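# Seat the marker's colored end in the desk stand

## Task

Push the marker, with its differently colored end leading, into the desk stand's hole until it will go no deeper. The stand is loose and must finish upright on the desk, supported by nothing else. A result that holds only while the robot is touching it does not count. Release the marker and withdraw the grippers at the end.

## Robot and tools

Robot and frame. Two arms, left_arm and right_arm, act in one shared scene frame. Its origin is on the table surface midway between the arms, +z is up, +x points out over the table, and left_arm sits on the +y side. The arm names do not tell you which side of a picture an arm appears on. Reported hand positions can be somewhat wrong, especially with the arm stretched far.

Gripper. The fingers extend along the gripper's own +z axis and close along its y axis. end_effector_position is the point between the pads when shut, roughly 2 cm short of the fingertips. Closing pushes the tips about 10 mm further along +z.

execute_actions(actions). actions is a list of actions, run in order. Each action is a table of at most 15 rows, one row per 1/30 s control step. If fewer rows are given, the last one repeats until 15 steps have passed. Every row has 16 numbers, even when one arm is idle: left_arm x, y, z, qw, qx, qy, qz, opening, then the same eight for right_arm. x, y, z is an absolute target in metres for end_effector_position, and the quaternion (w first) is an absolute target orientation, both in the scene frame. opening runs from -1 (closed) to +1 (fully open, 0.084 m). If any target lies over 0.6 m from its gripper's current position along one of that gripper's axes, the action is rejected for both arms. A malformed action, or a first action that fails that check against the latest reported state, rejects the entire call and nothing moves. An empty list simply returns the current state and images. To hold an orientation steady, repeat the same quaternion in every row instead of copying the reported one, which drifts.

Per-step limits. Each step, the commanded pose is trimmed to within 70 mm and 16 degrees of the measured pose, and damped inverse kinematics then chases it, favouring position over orientation. A distant target therefore needs several actions. After an action, the arm only continues to its last trimmed pose, so keep sending the remainder. The Hand target line shows the pose the controller is currently heading for.

move(target, speed, blocking). target is a single 16-number row, laid out as above: an absolute pose plus opening for each arm. Each gripper travels in a straight line toward it, and all paths finish together, lasting between 0.5 and 10 s. Anything longer is cut off at 10 s, before the targets are reached. Rotation takes the shorter direction. speed is the top path speed in m/s, from 0.002 to 0.5, default 0.25, with turning capped at twice that value in rad/s. Paths ignore obstacles and the other arm. Grippers lag, wander, and may exceed speed when the arm is near full stretch. Faster contact hits harder, and aiming beyond a contact presses harder. Openings are applied at the start. The move finishes once everything is at rest, or 5 s after the paths end. Its "move:" line reports the ending (done, off_target, moving, held, fault) and any limits. limits=paced means a pose was clipped; limits=held means some steps were blocked, and the arm may then jump faster than speed. An ending that names one arm means the other is done. Each gripper's distance from its pose is also reported. With blocking=false the result comes after 0.5 s while motion continues. Until a result shows the move has ended, further moves and execute_actions are refused, so use wait or stop.

wait(seconds): 0 to 10 s with the last commands held. A running move keeps going, and the wait returns early when it ends. stop(): brakes a running move; the arm needs stopping distance, and the fingers keep moving. zoom_image(camera, region): a closer look at [x0, y0, x1, y1] pixels of one camera's latest image, with (0,0) at the top left and at most 504 by 504. Cameras: cam_head_left, cam_head_right, cam_high, cam_low, cam_left_wrist, cam_right_wrist, all 672x504. They come with pinhole+radial calibrations (K, D, T_world_to_cam), which may be off by a few degrees and millimetres. finished_scene(scene): ends the current scene, given its number, for good, once the robot has held the last command. It reports whether the goal was met. Answering without a tool call also ends the run.

Results. The state line gives each gripper's position, quaternion and velocities. "pose unreachable" means the clearance check altered or blocked that arm's command. HELD in the step readings marks steps where an arm's command was held back. grip_measured is the finger opening on the command scale. Joint torque readings carry offsets and noise. MOTOR HOT appears from 65 °C. At 80 °C an OVER-TEMPERATURE FAULT brakes that arm until it cools.

Gripping. To hold something, command an opening well below grip_measured; the further below, the tighter the grip, up to about 24 N per pad on objects up to about 6 cm. Fast closing can squeeze harder. Resending grip_measured still gives a light grip, and wide parts may slip.

Cautions. If contact torque reaches a joint's limit (waist and shoulder 47.5, upper arm roll, elbow and forearm roll 28.5, wrist pitch and wrist roll 19 N m, held weight included), a TORQUE FAULT occurs. The arm backs off, stays put for 10 s, and the rest of the call is dropped. Keep the arms from striking or pushing each other. Do not knock anything off the table, and avoid drops, slams and heavy shoves. Held parts or loose objects may occasionally be nudged by outside forces. An arm meant to stay still should be sent its last reported full pose and intended opening on every call. The robot keeps holding the last command while you compose your reply.

Each tool is called after "Emit:" by a JSON object that holds its "op" and its "data", one argument or row to a line.

## Session

Emit:
{"op": "execute_actions", "data": {
  "actions": []
}}

Scene clock: 0.00 s.
left_arm: end_effector_position=(+0.2954, +0.6995, +0.1079) grip_measured=+1.00 end_effector_quat_wxyz=(-0.165, +0.713, +0.673, +0.109) end_effector_velocity=(+0.001, -0.001, -0.000) end_effector_angular_velocity=(-0.000, +0.001, -0.003) | right_arm: end_effector_position=(+0.4840, +0.2831, +0.2800) grip_measured=+1.00 end_effector_quat_wxyz=(-0.554, +0.724, -0.172, +0.373) end_effector_velocity=(-0.000, -0.000, -0.000) end_effector_angular_velocity=(-0.001, +0.001, +0.000)
Joint positions: left_arm=[ 0.824  0.062 -0.108  0.737  0.676  0.529 -1.263  0.084] | right_arm=[ 1.435  0.73  -0.777  1.636 -3.108  0.373 -1.471  0.084]
Joint velocities: left_arm=[-0.001  0.    -0.002 -0.     0.     0.     0.001 -0.   ] | right_arm=[ 0.001 -0.    -0.    -0.001 -0.001 -0.001  0.     0.   ]
Joint torques (N m, as the arm reports them, + toward a larger angle): no reading
Motor temperatures (°C, as the motors report them): left_arm=[36 35 32 32 33 34 34] | right_arm=[32 33 34 32 34 36 35]
Hand target (left_arm): +0.295, +0.700, +0.108; -0.165, +0.713, +0.673, +0.109
Hand target (right_arm): +0.484, +0.283, +0.280; -0.554, +0.724, -0.172, +0.373

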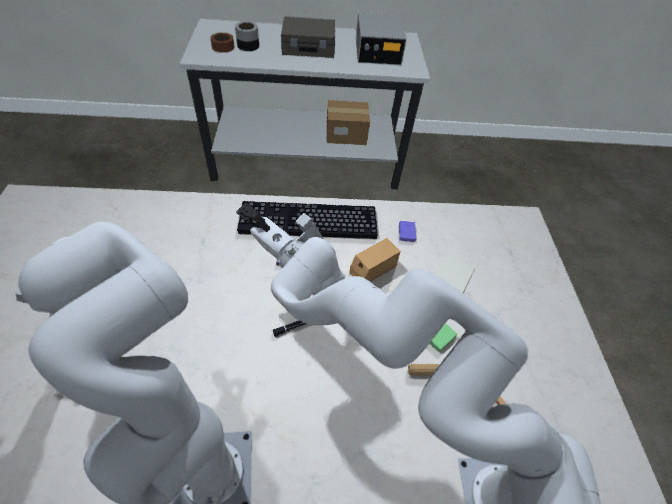

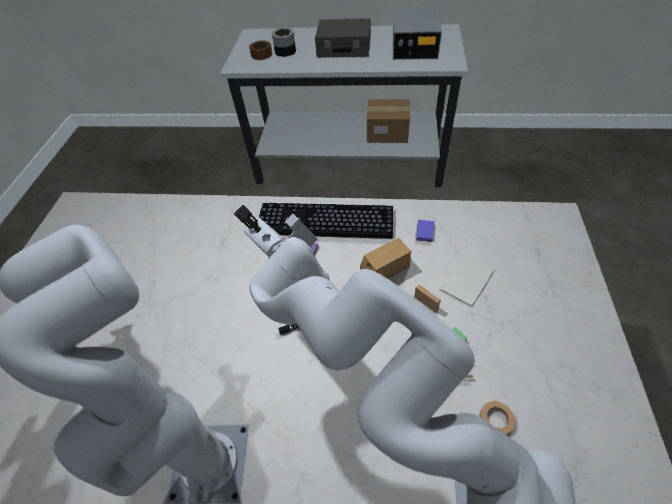

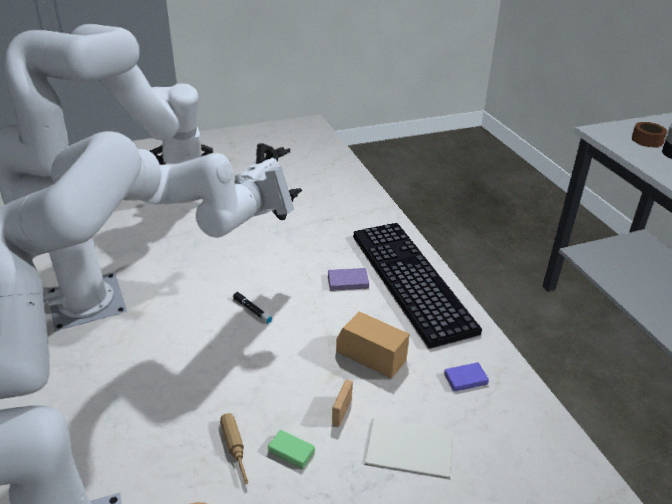

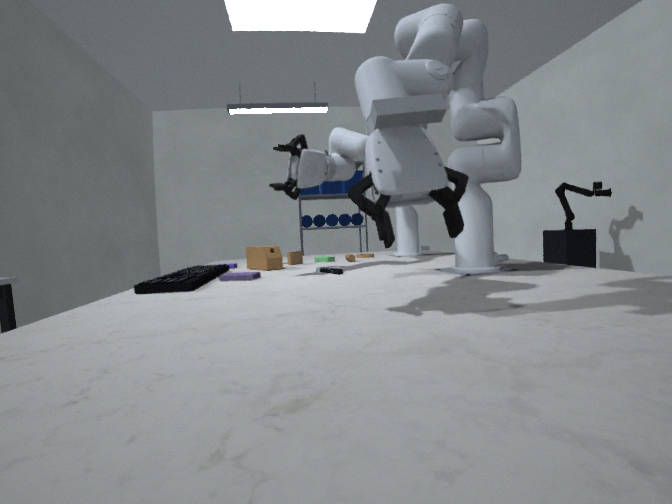

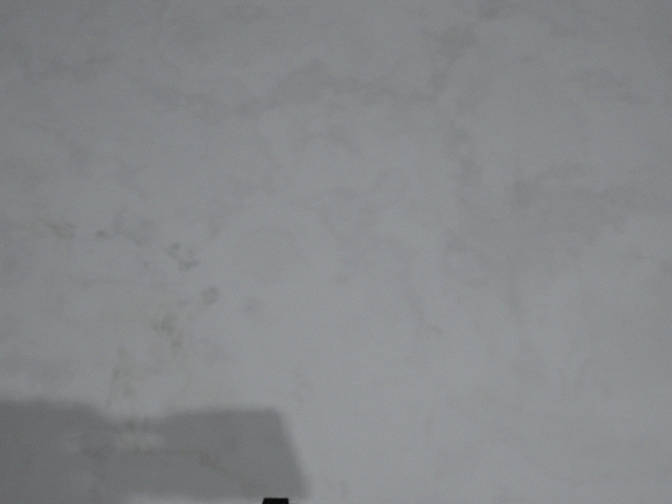

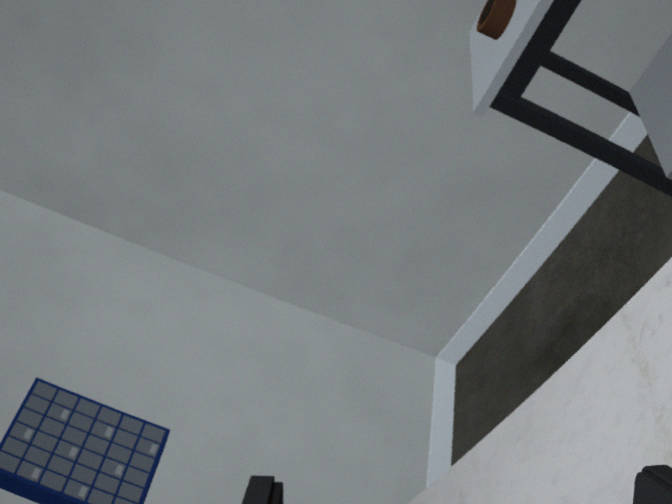

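Emit:
{"op": "zoom_image", "data": {
  "camera": "cam_low",
  "region": [220, 220, 380, 300]
}}

Emit:
{"op": "zoom_image", "data": {
  "camera": "cam_high",
  "region": [210, 260, 430, 400]
}}

Emit:
{"op": "zoom_image", "data": {
  "camera": "cam_head_left",
  "region": [320, 220, 420, 300]
}}

Region (220, 220, 380, 300) of cam_low's 672x504 image, scaled by 3.150, with more detail than that image has.

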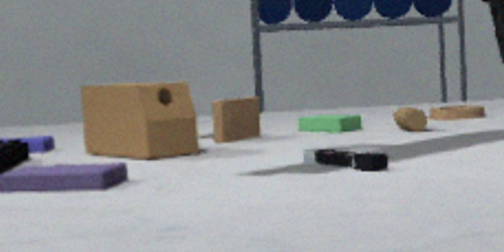

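Region (210, 260, 430, 400) of cam_high's 672x504 image, scaled by 2.291, with more detail than that image has; it fills the top 321 rows of this view, and the rest is white.

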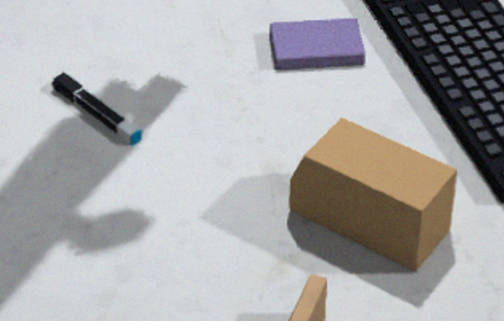

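Region (320, 220, 420, 300) of cam_head_left's 672x504 image, scaled by 5.040, with more detail than that image has; it fills the top 403 rows of this view, and the rest is white.

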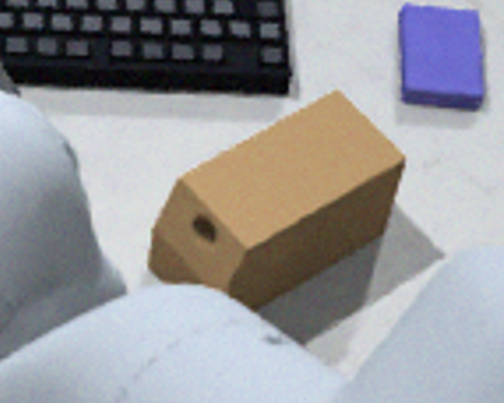

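Emit:
{"op": "move", "data": {
  "target": [0.28,0.40,0.25,0,0.866,-0.5,0,1, 0.47,-0.1,0.33,0,1,0,0,1],
  "speed": 0.35
}}

Scene clock: 24.73 s.
left_arm: end_effector_position=(+0.2784, +0.4001, +0.2500) grip_measured=+1.00 end_effector_quat_wxyz=(-0.000, +0.867, -0.499, -0.000) end_effector_velocity=(-0.000, -0.001, +0.001) end_effector_angular_velocity=(-0.002, +0.002, -0.009) | right_arm: end_effector_position=(+0.4705, -0.0991, +0.3299) grip_measured=+1.00 end_effector_quat_wxyz=(-0.002, +1.000, +0.002, -0.002) end_effector_velocity=(-0.000, -0.002, +0.001) end_effector_angular_velocity=(-0.003, +0.008, -0.000)
Joint positions: left_arm=[ 0.058 -0.675  0.063  0.597  0.042  1.272  1.237  0.084] | right_arm=[ 0.884  0.316 -0.686  1.739 -6.08   1.495  0.217  0.084]
Joint velocities: left_arm=[-0.003  0.001  0.     0.003 -0.001  0.005  0.007  0.   ] | right_arm=[-0.007  0.007 -0.001  0.012  0.003  0.016 -0.005 -0.   ]
Joint torques (N m, as the arm reports them, + toward a larger angle): left_arm=[-0.58 -4.94 -0.25 11.55  0.28 -1.7   0.06] | right_arm=[ -1.87 -15.36  -4.09  12.83   1.1   -1.2    0.88]
Motor temperatures (°C, as the motors report them): left_arm=[36 35 32 34 33 34 34] | right_arm=[32 34 35 34 34 36 35]
Hand target (left_arm): +0.278, +0.400, +0.250; -0.000, +0.866, -0.499, -0.000
Hand target (right_arm): +0.471, -0.099, +0.330; -0.001, +1.000, +0.002, -0.002
Off the commanded pose (left_arm): 0.002 m, 0 deg.
Off the commanded pose (right_arm): 0.001 m, 0 deg.
move: done; limits=paced
camera_calibration (this result's frames):
cam_left_wrist: T_world_to_cam=[[-0.851865, -0.523158, -0.0251378, 0.488061], [-0.523506, 0.851968, 0.00963556, -0.129548], [0.0163756, 0.021368, -0.999638, 0.373478], [0, 0, 0, 1]] pos_world=[0.341827, 0.357724, 0.386859]
cam_right_wrist: T_world_to_cam=[[0.0147236, -0.999871, -0.00648735, -0.0706005], [-0.999786, -0.0148161, 0.0144537, 0.5271], [-0.014548, 0.00627315, -0.999874, 0.466692], [0, 0, 0, 1]] pos_world=[0.534816, -0.0657094, 0.458557]

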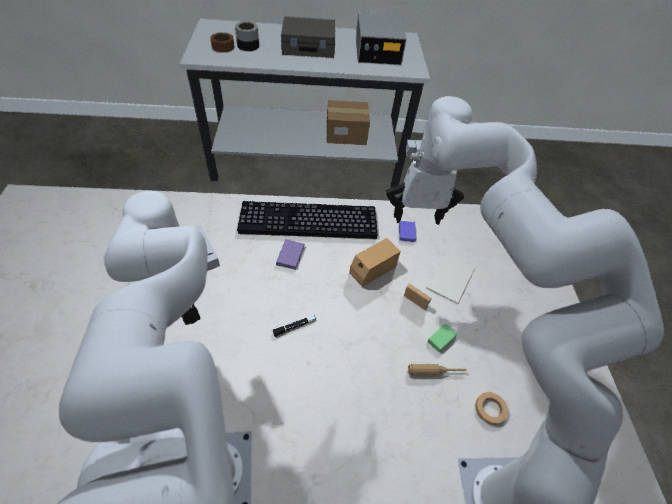

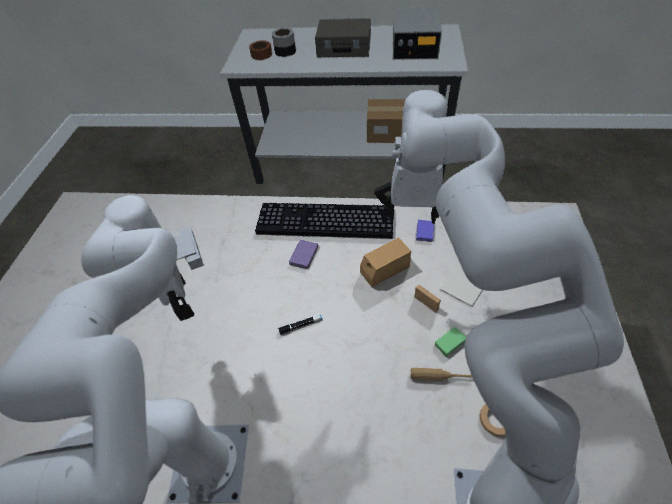

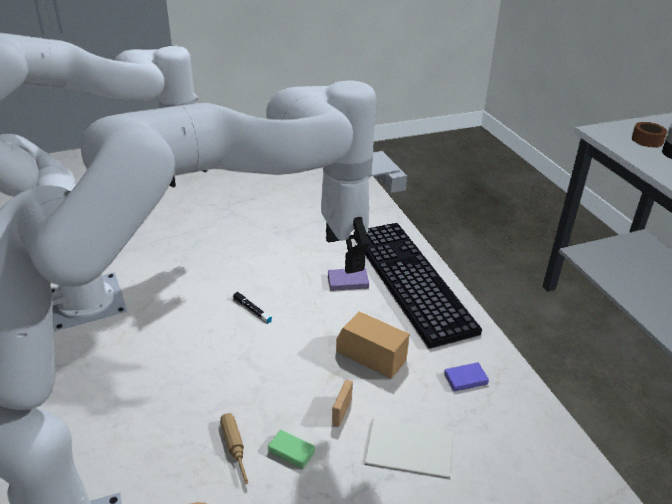

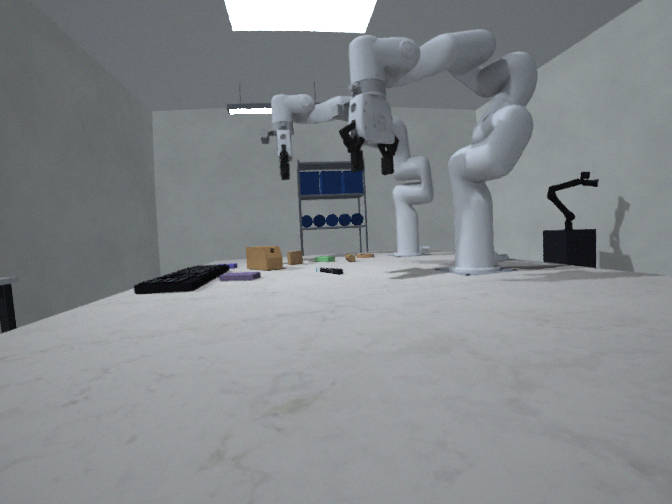

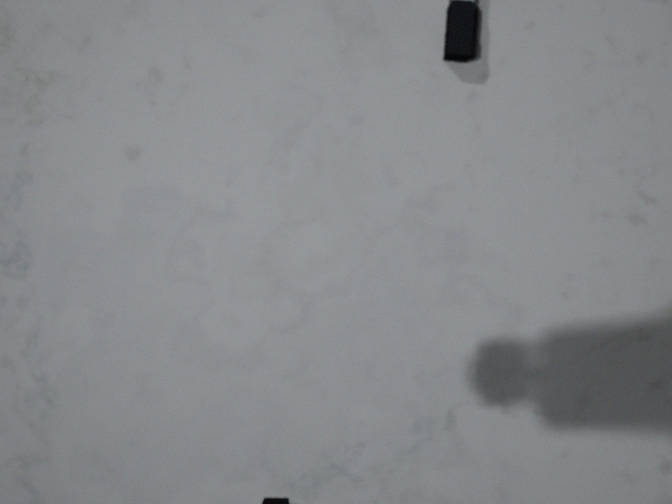

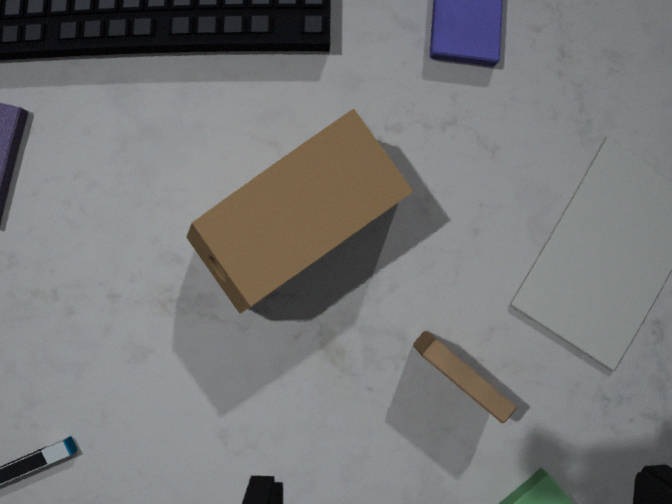

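Emit:
{"op": "move", "data": {
  "target": [0.35,0.22,0.16,0,0.848,-0.53,0,1, 0.573,-0.065,0.17,0,0.8926,-0.4509,0,1],
  "speed": 0.3
}}

Scene clock: 37.93 s.
left_arm: end_effector_position=(+0.3494, +0.2191, +0.1600) grip_measured=+1.00 end_effector_quat_wxyz=(+0.001, +0.848, -0.530, +0.001) end_effector_velocity=(+0.000, -0.002, -0.001) end_effector_angular_velocity=(+0.002, +0.001, -0.001) | right_arm: end_effector_position=(+0.5728, -0.0650, +0.1705) grip_measured=+1.00 end_effector_quat_wxyz=(-0.001, +0.893, -0.451, +0.001) end_effector_velocity=(-0.001, +0.001, -0.004) end_effector_angular_velocity=(-0.000, +0.012, -0.007)
Joint positions: left_arm=[-0.146 -0.278 -0.263  0.633 -0.094  0.902  0.875  0.084] | right_arm=[ 0.739  0.819 -0.693  1.986 -5.782  1.328  1.043  0.084]
Joint velocities: left_arm=[-0.002  0.006 -0.004  0.002  0.002 -0.003 -0.006 -0.   ] | right_arm=[-0.007  0.013  0.004  0.014  0.005  0.012  0.008  0.   ]
Joint torques (N m, as the arm reports them, + toward a larger angle): left_arm=[ -0.43 -11.85   1.97  11.14   0.32  -1.45  -0.07] | right_arm=[ -2.54 -21.41  -9.66  12.22   0.79  -1.31   0.8 ]
Motor temperatures (°C, as the motors report them): left_arm=[36 35 32 35 33 34 34] | right_arm=[32 34 34 35 34 36 35]
Hand target (left_arm): +0.349, +0.219, +0.160; +0.001, +0.848, -0.530, +0.001
Hand target (right_arm): +0.573, -0.065, +0.170; -0.000, +0.892, -0.451, +0.000
Off the commanded pose (left_arm): 0.001 m, 0 deg.
Off the commanded pose (right_arm): 0.001 m, 0 deg.
move: done
camera_calibration (this result's frames):
cam_left_wrist: T_world_to_cam=[[-0.887876, -0.459449, -0.0241499, 0.450044], [-0.459701, 0.888054, 0.005864, 0.03305], [0.0187522, 0.0163082, -0.999691, 0.286545], [0, 0, 0, 1]] pos_world=[0.409403, 0.172749, 0.297131]
cam_right_wrist: T_world_to_cam=[[-0.79805, -0.602572, -0.00468899, 0.451991], [-0.602586, 0.797988, 0.0103031, 0.458225], [-0.0024666, 0.0110479, -0.999936, 0.301911], [0, 0, 0, 1]] pos_world=[0.637576, -0.0966363, 0.29929]

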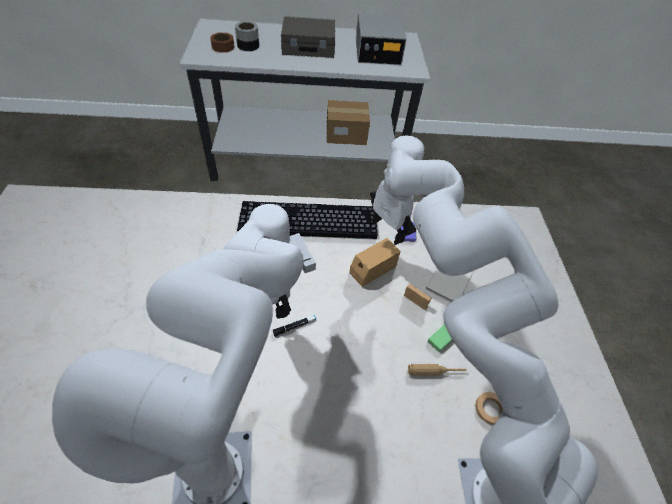

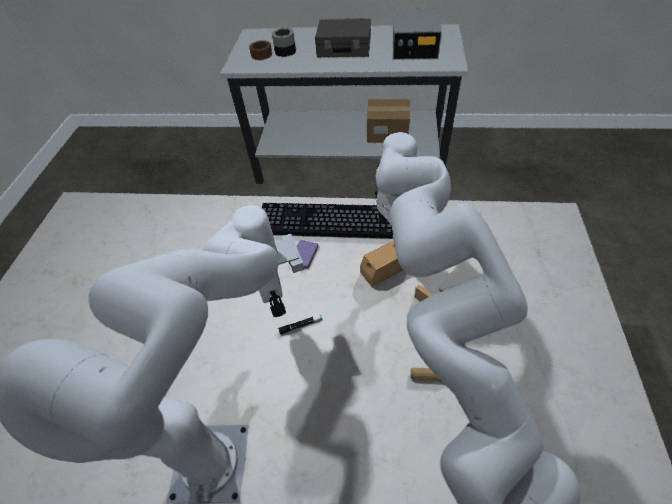

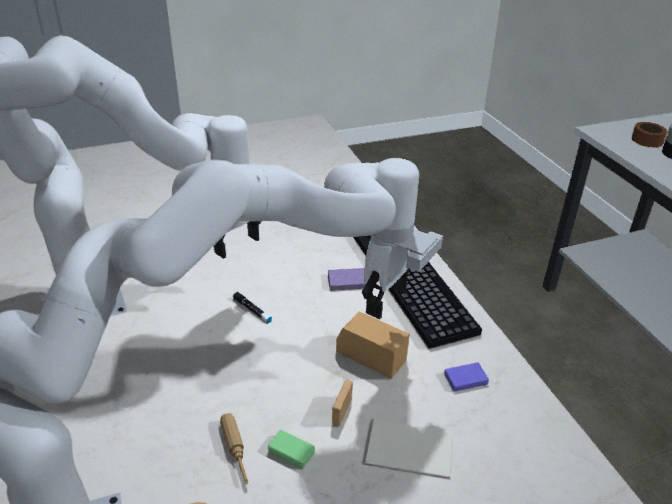

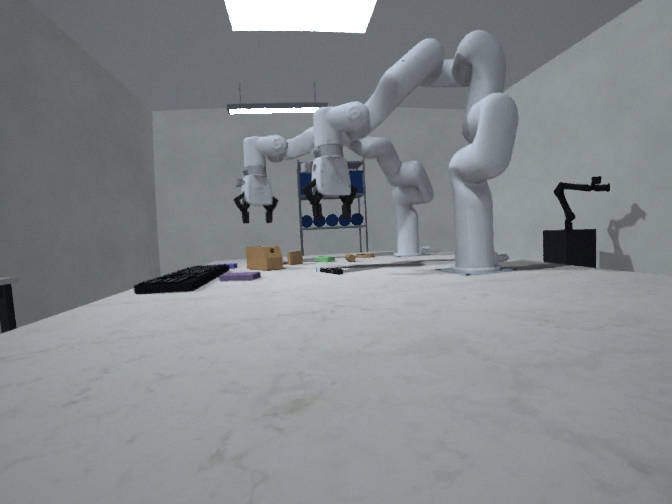

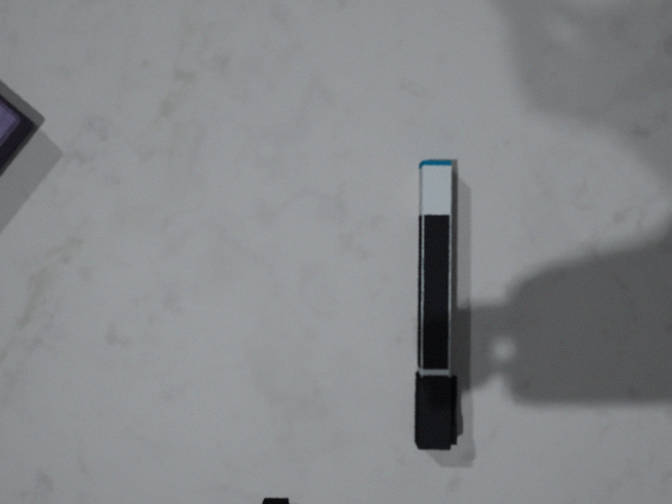

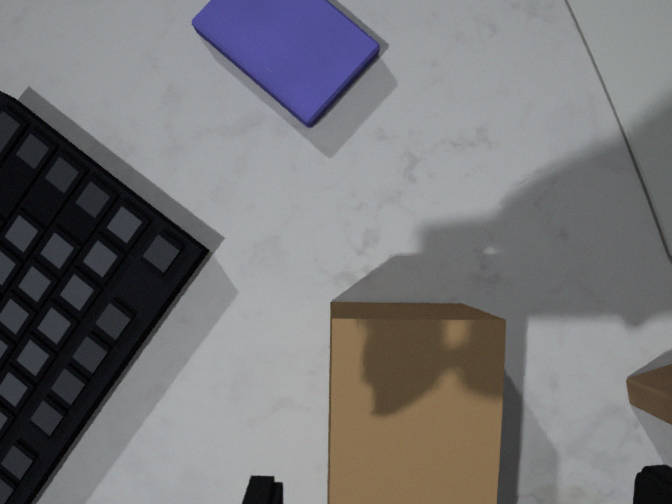

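Emit:
{"op": "move", "data": {
  "target": [0.340,0.2255,0.05,0.1571,0.8131,-0.4983,0.2564,0.0, 0.584,-0.0695,0.11,0,0.8926,-0.4509,0,1],
  "speed": 0.2
}}

Emit:
{"op": "zoom_image", "data": {
  "camera": "cam_low",
  "region": [220, 180, 400, 300]
}}

Scene clock: 52.73 s.
left_arm: end_effector_position=(+0.3399, +0.2264, +0.0498) grip_measured=-0.01 end_effector_quat_wxyz=(+0.157, +0.814, -0.498, +0.254) end_effector_velocity=(-0.001, -0.001, -0.001) end_effector_angular_velocity=(-0.008, -0.010, -0.004) | right_arm: end_effector_position=(+0.5839, -0.0696, +0.1100) grip_measured=+1.00 end_effector_quat_wxyz=(-0.000, +0.893, -0.451, +0.000) end_effector_velocity=(-0.000, -0.001, -0.001) end_effector_angular_velocity=(-0.002, +0.002, +0.000)
Joint positions: left_arm=[-0.372 -0.075  0.1    0.362 -1.483  0.469  2.305  0.044] | right_arm=[ 0.714  0.906 -0.663  1.961 -5.742  1.225  1.014  0.084]
Joint velocities: left_arm=[-0.002  0.002  0.003 -0.002 -0.03   0.007  0.037 -0.   ] | right_arm=[-0.001  0.001  0.    -0.001 -0.002  0.001 -0.001  0.   ]
Joint torques (N m, as the arm reports them, + toward a larger angle): left_arm=[ -0.87 -12.    -0.04   7.49  -0.12  -0.43   0.38] | right_arm=[ -2.04 -22.67 -10.07  12.09   1.02  -1.22   0.73]
Motor temperatures (°C, as the motors report them): left_arm=[36 35 32 35 33 35 34] | right_arm=[32 34 35 36 34 36 35]
Hand target (left_arm): +0.340, +0.226, +0.050; +0.157, +0.814, -0.498, +0.255
Hand target (right_arm): +0.584, -0.070, +0.110; +0.000, +0.893, -0.451, +0.000
Off the commanded pose (left_arm): 0.001 m, 0 deg.
Off the commanded pose (right_arm): 0.000 m, 0 deg.
move: done
camera_calibration (this result's frames):
cam_left_wrist: T_world_to_cam=[[-0.87476, -0.484532, -0.00497031, 0.44255], [-0.398194, 0.724657, -0.562419, 0.0672603], [0.276111, -0.490002, -0.826838, 0.194945], [0, 0, 0, 1]] pos_world=[0.360081, 0.261213, 0.201216]
cam_right_wrist: T_world_to_cam=[[-0.798315, -0.602232, -0.00312603, 0.457845], [-0.602226, 0.798253, 0.0107663, 0.468955], [-0.00398842, 0.0104775, -0.999937, 0.242408], [0, 0, 0, 1]] pos_world=[0.648889, -0.101155, 0.238775]

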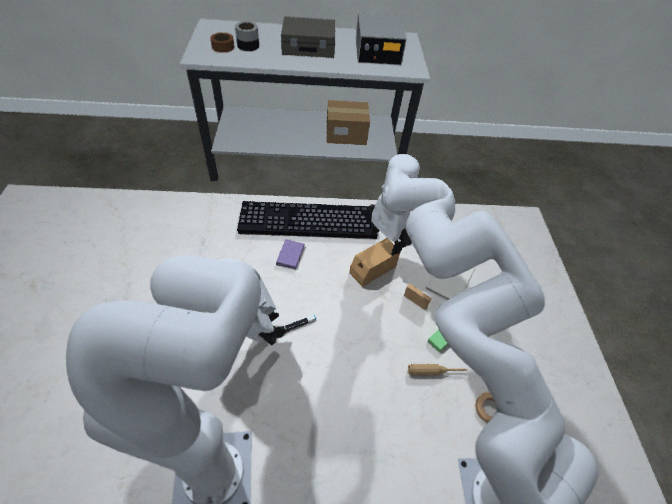

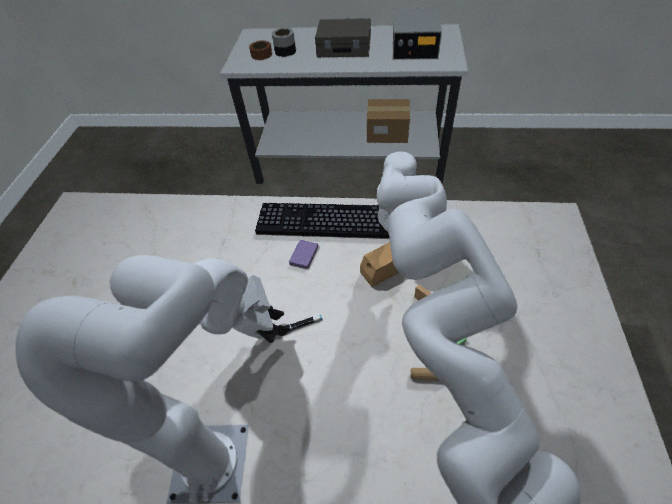

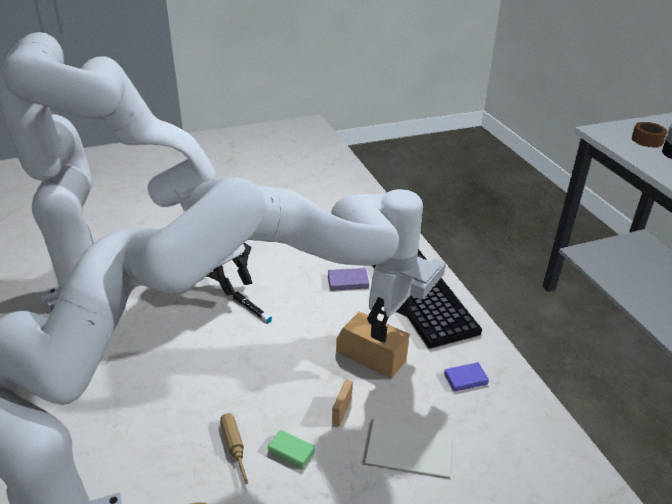

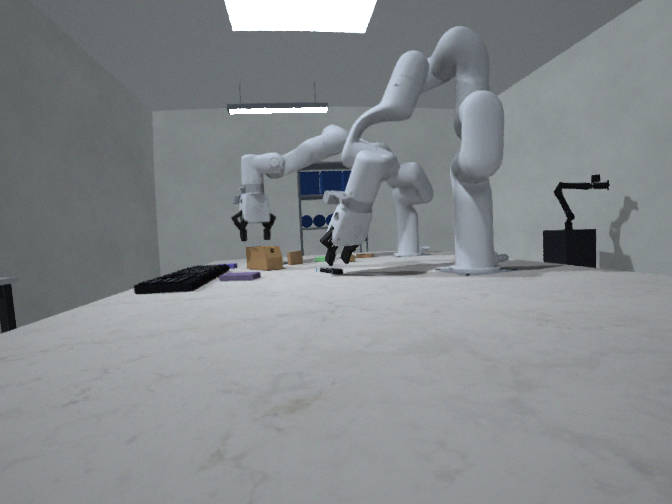

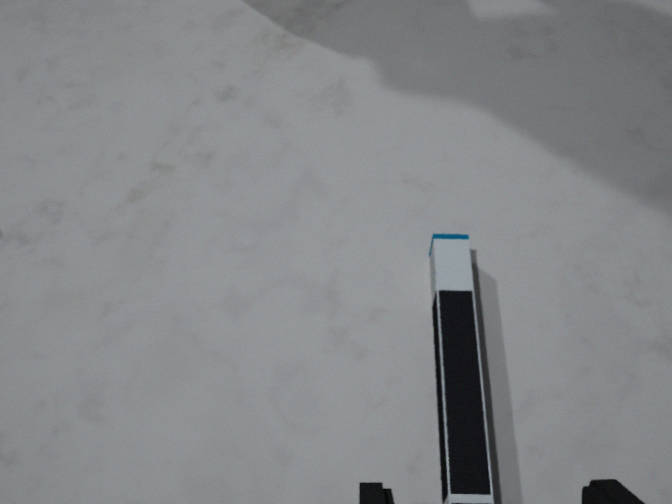

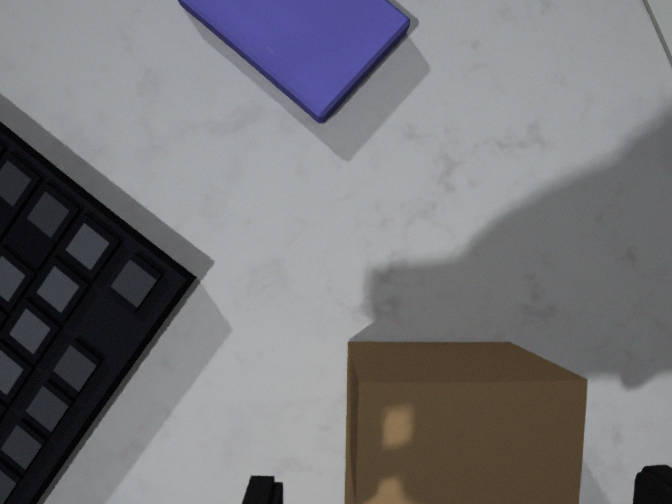

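Region (220, 180, 400, 300) of cam_low's 672x504 image, scaled by 2.800, with more detail than that image has.

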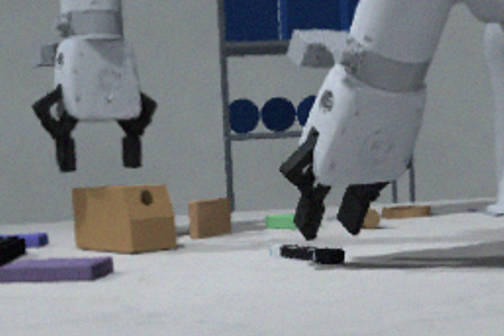

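Emit:
{"op": "move", "data": {
  "target": [0.339,0.225,0.025,0.1571,0.8131,-0.4983,0.2564,-0.2, 0.581,-0.072,0.055,0,0.8926,-0.4509,0,1],
  "speed": 0.06
}}

Emit:
{"op": "zoom_image", "data": {
  "camera": "cam_low",
  "region": [280, 220, 400, 300]
}}

Emit:
{"op": "zoom_image", "data": {
  "camera": "cam_high",
  "region": [190, 240, 310, 340]
}}

Scene clock: 57.50 s.
left_arm: end_effector_position=(+0.3391, +0.2249, +0.0252) grip_measured=-0.21 end_effector_quat_wxyz=(+0.157, +0.813, -0.498, +0.256) end_effector_velocity=(-0.000, -0.000, -0.001) end_effector_angular_velocity=(-0.002, -0.000, +0.001) | right_arm: end_effector_position=(+0.5811, -0.0721, +0.0556) grip_measured=+1.00 end_effector_quat_wxyz=(-0.000, +0.893, -0.451, +0.000) end_effector_velocity=(+0.001, +0.001, -0.001) end_effector_angular_velocity=(+0.002, -0.004, +0.003)
Joint positions: left_arm=[-0.375  0.033  0.1    0.396 -1.643  0.48   2.476  0.035] | right_arm=[ 0.72   0.959 -0.638  1.889 -5.708  1.11   0.986  0.084]
Joint velocities: left_arm=[ 0.     0.003 -0.001  0.001 -0.009  0.001  0.008  0.   ] | right_arm=[ 0.     0.001  0.001  0.     0.001 -0.005 -0.002  0.   ]
Joint torques (N m, as the arm reports them, + toward a larger angle): left_arm=[ -0.45 -13.03   0.11   6.66   0.46  -0.44  -0.15] | right_arm=[ -2.18 -22.5  -10.8   11.58   1.4   -1.17   0.48]
Motor temperatures (°C, as the motors report them): left_arm=[36 35 32 35 33 34 34] | right_arm=[32 35 35 36 34 36 35]
Hand target (left_arm): +0.339, +0.225, +0.025; +0.157, +0.813, -0.498, +0.256
Hand target (right_arm): +0.581, -0.072, +0.055; +0.000, +0.893, -0.451, +0.000
Off the commanded pose (left_arm): 0.000 m, 0 deg.
Off the commanded pose (right_arm): 0.001 m, 0 deg.
move: done
camera_calibration (this result's frames):
cam_left_wrist: T_world_to_cam=[[-0.875108, -0.483883, -0.00657122, 0.441042], [-0.395565, 0.723074, -0.566297, 0.0537273], [0.278773, -0.492972, -0.824175, 0.17379], [0, 0, 0, 1]] pos_world=[0.358764, 0.260238, 0.176557]
cam_right_wrist: T_world_to_cam=[[-0.798305, -0.602242, -0.00369323, 0.453949], [-0.602244, 0.798244, 0.0104392, 0.469889], [-0.00333885, 0.0105579, -0.999939, 0.187575], [0, 0, 0, 1]] pos_world=[0.646004, -0.103679, 0.184335]

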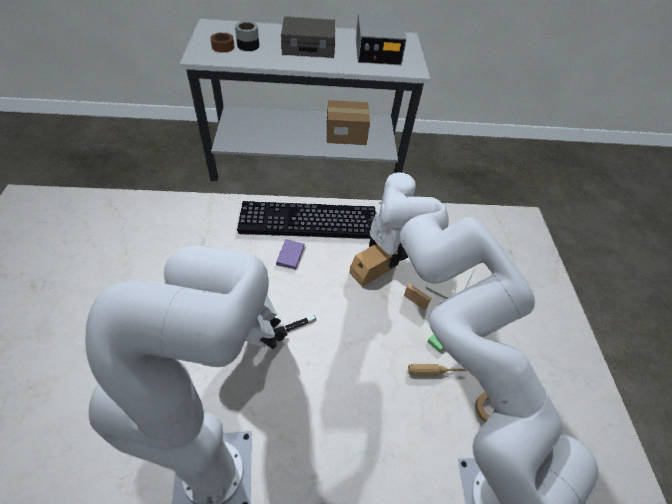

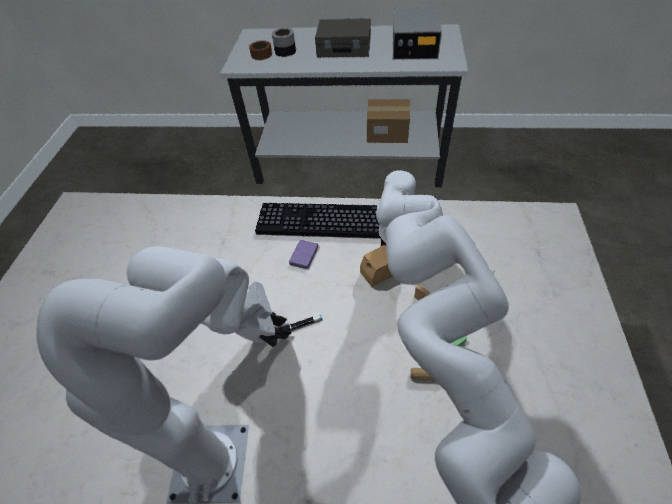

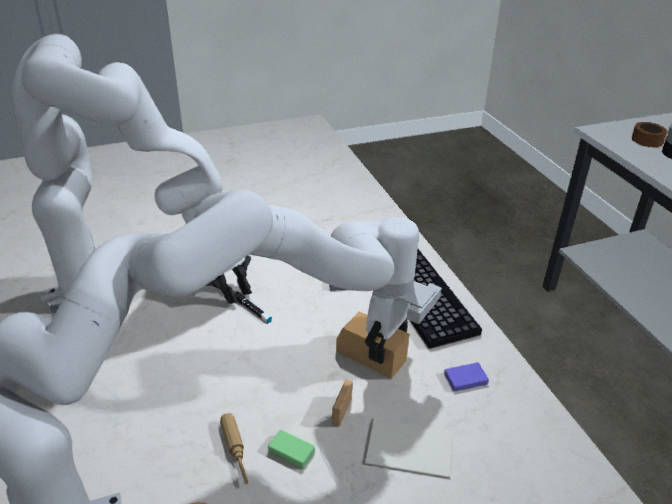

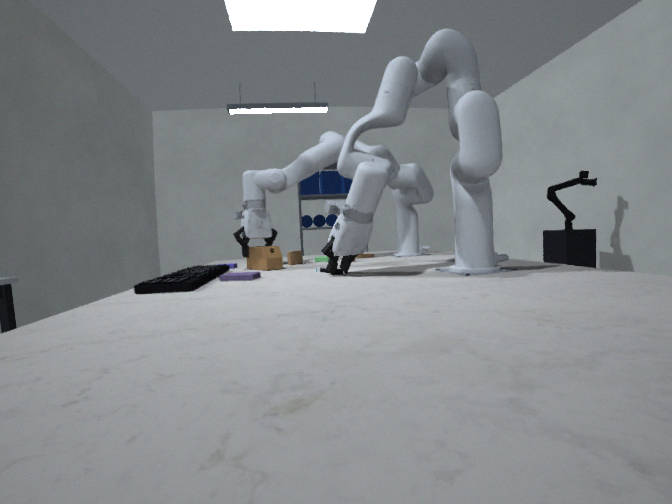

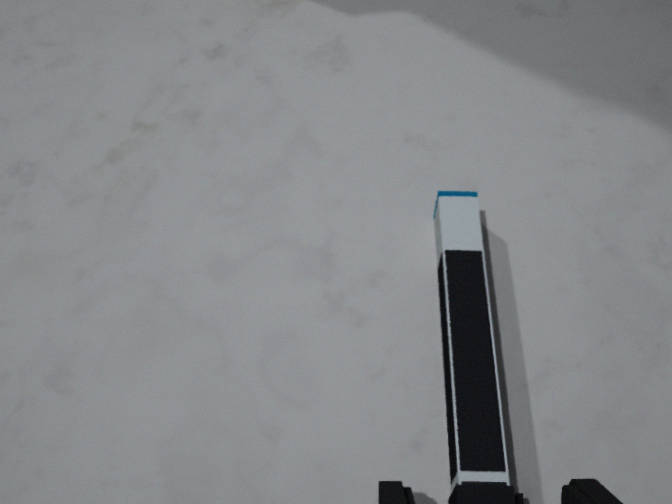

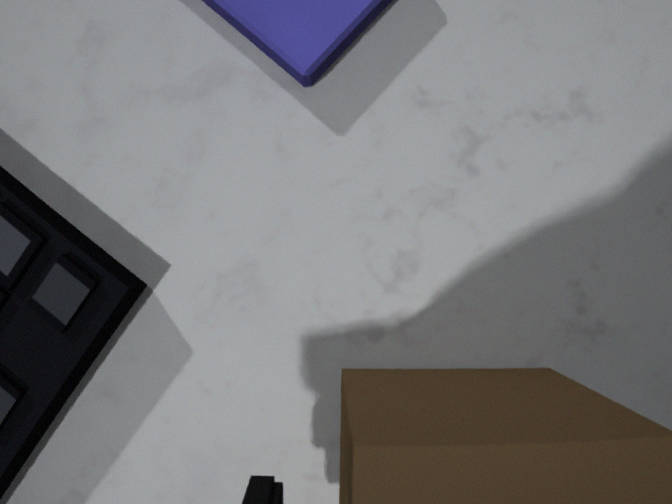

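Region (280, 220, 400, 300) of cam_low's 672x504 image, scaled by 4.200, with more detail than that image has.

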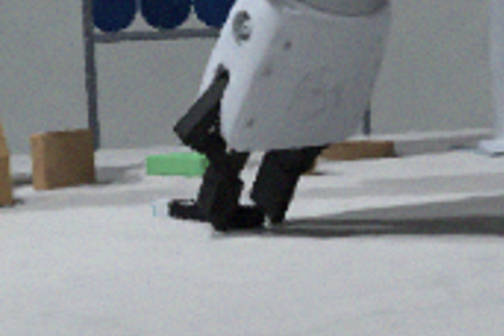

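Region (190, 240, 310, 340) of cam_high's 672x504 image, scaled by 4.200, with more detail than that image has.

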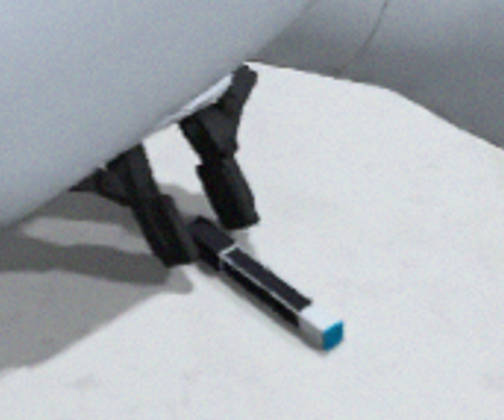

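Emit:
{"op": "execute_actions", "data": {
  "actions": [
    [[0.3395,0.224,0.0235,0.1571,0.8131,-0.4983,0.2564,-0.4,0.581,-0.072,0.055,0,0.8926,-0.4509,0,0.6]],
    [[0.3395,0.224,0.0235,0.1571,0.8131,-0.4983,0.2564,-0.6,0.581,-0.072,0.055,0,0.8926,-0.4509,0,0.35]],
    [[0.3395,0.224,0.0235,0.1571,0.8131,-0.4983,0.2564,-1,0.581,-0.072,0.055,0,0.8926,-0.4509,0,-0.3]]
  ]
}}

Scene clock: 63.03 s.
left_arm: end_effector_position=(+0.3401, +0.2236, +0.0240) grip_measured=-0.64 end_effector_quat_wxyz=(+0.157, +0.813, -0.499, +0.257) end_effector_velocity=(-0.000, -0.000, -0.000) end_effector_angular_velocity=(+0.000, -0.000, -0.002) | right_arm: end_effector_position=(+0.5812, -0.0722, +0.0550) grip_measured=+0.43 end_effector_quat_wxyz=(+0.000, +0.893, -0.451, +0.000) end_effector_velocity=(-0.000, +0.001, +0.000) end_effector_angular_velocity=(+0.000, +0.000, +0.005)
Joint positions: left_arm=[-0.377  0.041  0.098  0.401 -1.656  0.48   2.486  0.016] | right_arm=[ 0.72   0.96  -0.638  1.89  -5.707  1.11   0.986  0.062]
Joint velocities: left_arm=[ 0.001  0.    -0.001  0.     0.     0.     0.001  0.   ] | right_arm=[ 0.001 -0.     0.     0.    -0.     0.001 -0.003 -0.   ]
Joint torques (N m, as the arm reports them, + toward a larger angle): left_arm=[ 0.31  0.13  1.49 -1.69  0.96 -2.76 -0.01] | right_arm=[  0.49 -22.7   -8.59  12.69   1.84  -1.1    1.16]
Motor temperatures (°C, as the motors report them): left_arm=[36 35 32 34 33 34 34] | right_arm=[32 35 35 36 34 36 35]
Hand target (left_arm): +0.340, +0.224, +0.023; +0.157, +0.813, -0.498, +0.256
Hand target (right_arm): +0.581, -0.072, +0.055; +0.000, +0.893, -0.451, +0.000
Off the commanded pose (left_arm): 0.001 m, 0 deg.
Off the commanded pose (right_arm): 0.000 m, 0 deg.
Step readings (end_effector_position; steps 1 to 15: 1st action; 16 to 30: 2nd action; 31 to 45: 3rd action):
0: left_arm (+0.3389, +0.2249, +0.0249) | right_arm (+0.5809, -0.0722, +0.0550)
1: left_arm (+0.3390, +0.2249, +0.0249) | right_arm (+0.5810, -0.0721, +0.0551)
2: left_arm (+0.3393, +0.2249, +0.0249) | right_arm (+0.5810, -0.0721, +0.0551)
4: left_arm (+0.3402, +0.2244, +0.0249) | right_arm (+0.5810, -0.0721, +0.0550)
8: left_arm (+0.3408, +0.2240, +0.0247) | right_arm (+0.5810, -0.0720, +0.0550)
15: left_arm (+0.3407, +0.2239, +0.0245) | right_arm (+0.5810, -0.0720, +0.0550)
16: left_arm (+0.3407, +0.2238, +0.0245) | right_arm (+0.5809, -0.0720, +0.0550)
17: left_arm (+0.3408, +0.2235, +0.0245) | right_arm (+0.5808, -0.0725, +0.0550)
19: left_arm (+0.3407, +0.2232, +0.0245) | right_arm (+0.5808, -0.0730, +0.0550)
23: left_arm (+0.3405, +0.2232, +0.0244) | right_arm (+0.5809, -0.0728, +0.0550)
30: left_arm (+0.3403, +0.2233, +0.0242) | right_arm (+0.5811, -0.0726, +0.0550)
31: left_arm (+0.3403, +0.2234, +0.0242) | right_arm (+0.5812, -0.0724, +0.0550)
32: left_arm (+0.3403, +0.2234, +0.0242) | right_arm (+0.5812, -0.0724, +0.0550)
34: left_arm (+0.3403, +0.2234, +0.0242) | right_arm (+0.5812, -0.0723, +0.0550)
38: left_arm (+0.3402, +0.2235, +0.0241) | right_arm (+0.5812, -0.0723, +0.0550)
45: end_effector_position above
camera_calibration (this result's frames):
cam_left_wrist: T_world_to_cam=[[-0.875217, -0.483672, -0.00757038, 0.441272], [-0.394546, 0.722822, -0.567329, 0.0541353], [0.279873, -0.493549, -0.823457, 0.171644], [0, 0, 0, 1]] pos_world=[0.359529, 0.259016, 0.175395]
cam_right_wrist: T_world_to_cam=[[-0.798358, -0.602175, -0.00324129, 0.453902], [-0.602172, 0.798298, 0.0104684, 0.469983], [-0.00371628, 0.0103093, -0.99994, 0.187182], [0, 0, 0, 1]] pos_world=[0.646082, -0.103788, 0.183722]

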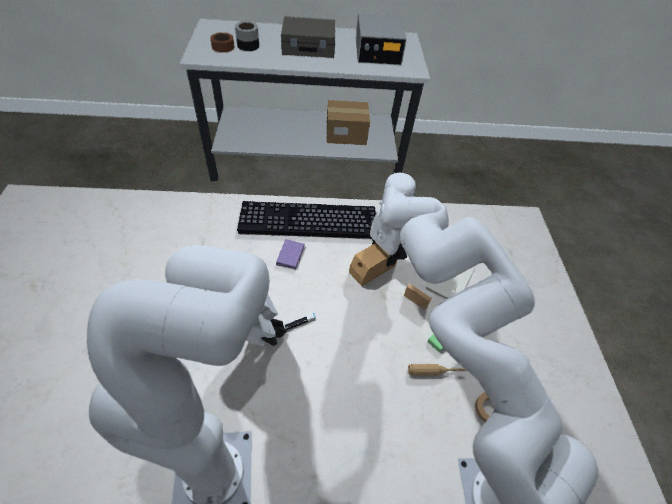

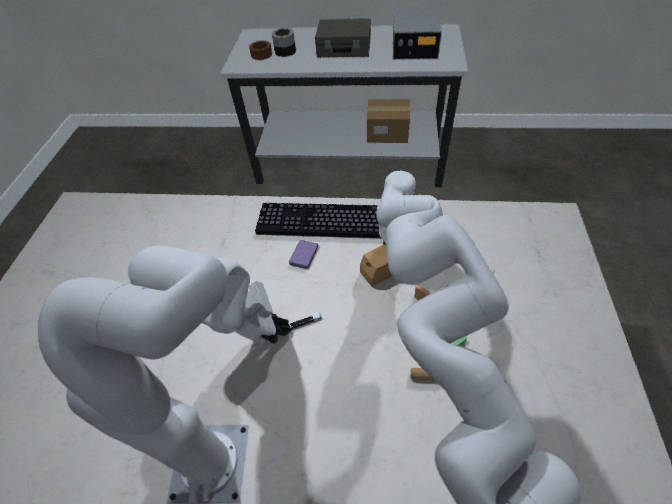

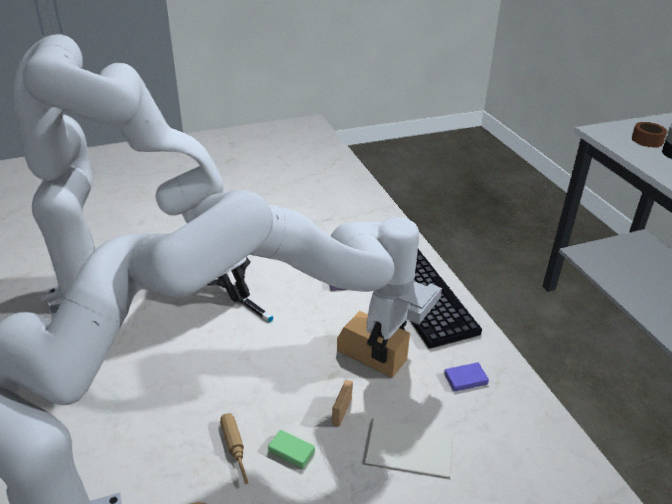

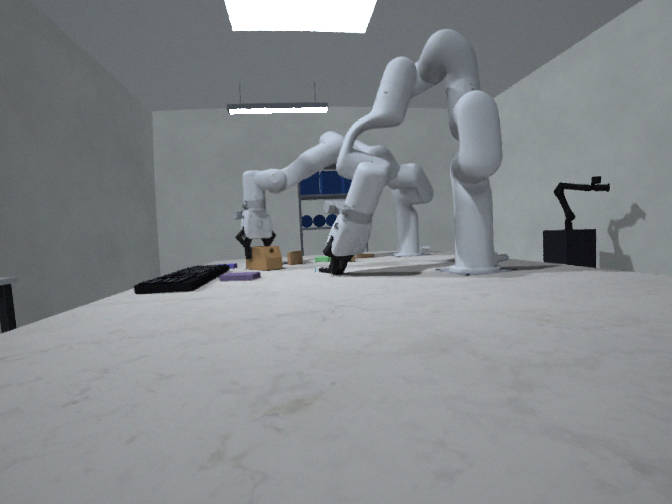

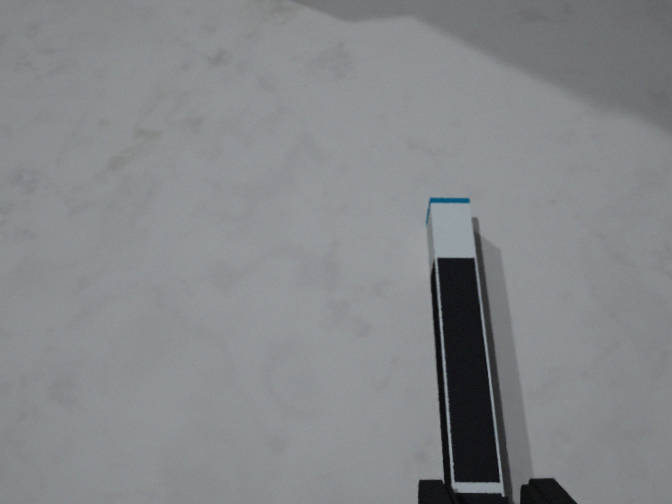

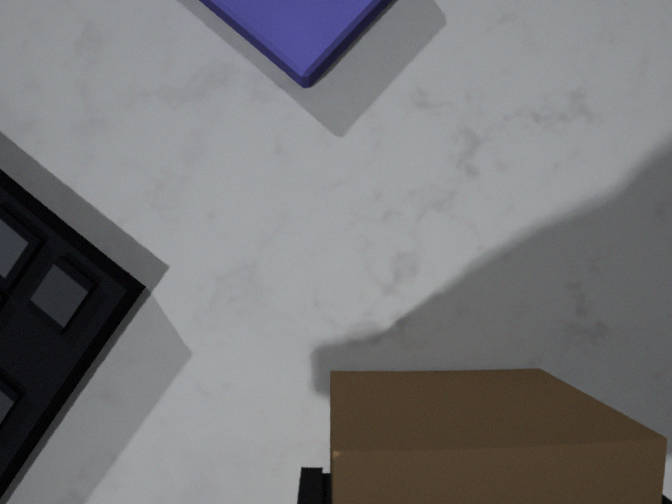

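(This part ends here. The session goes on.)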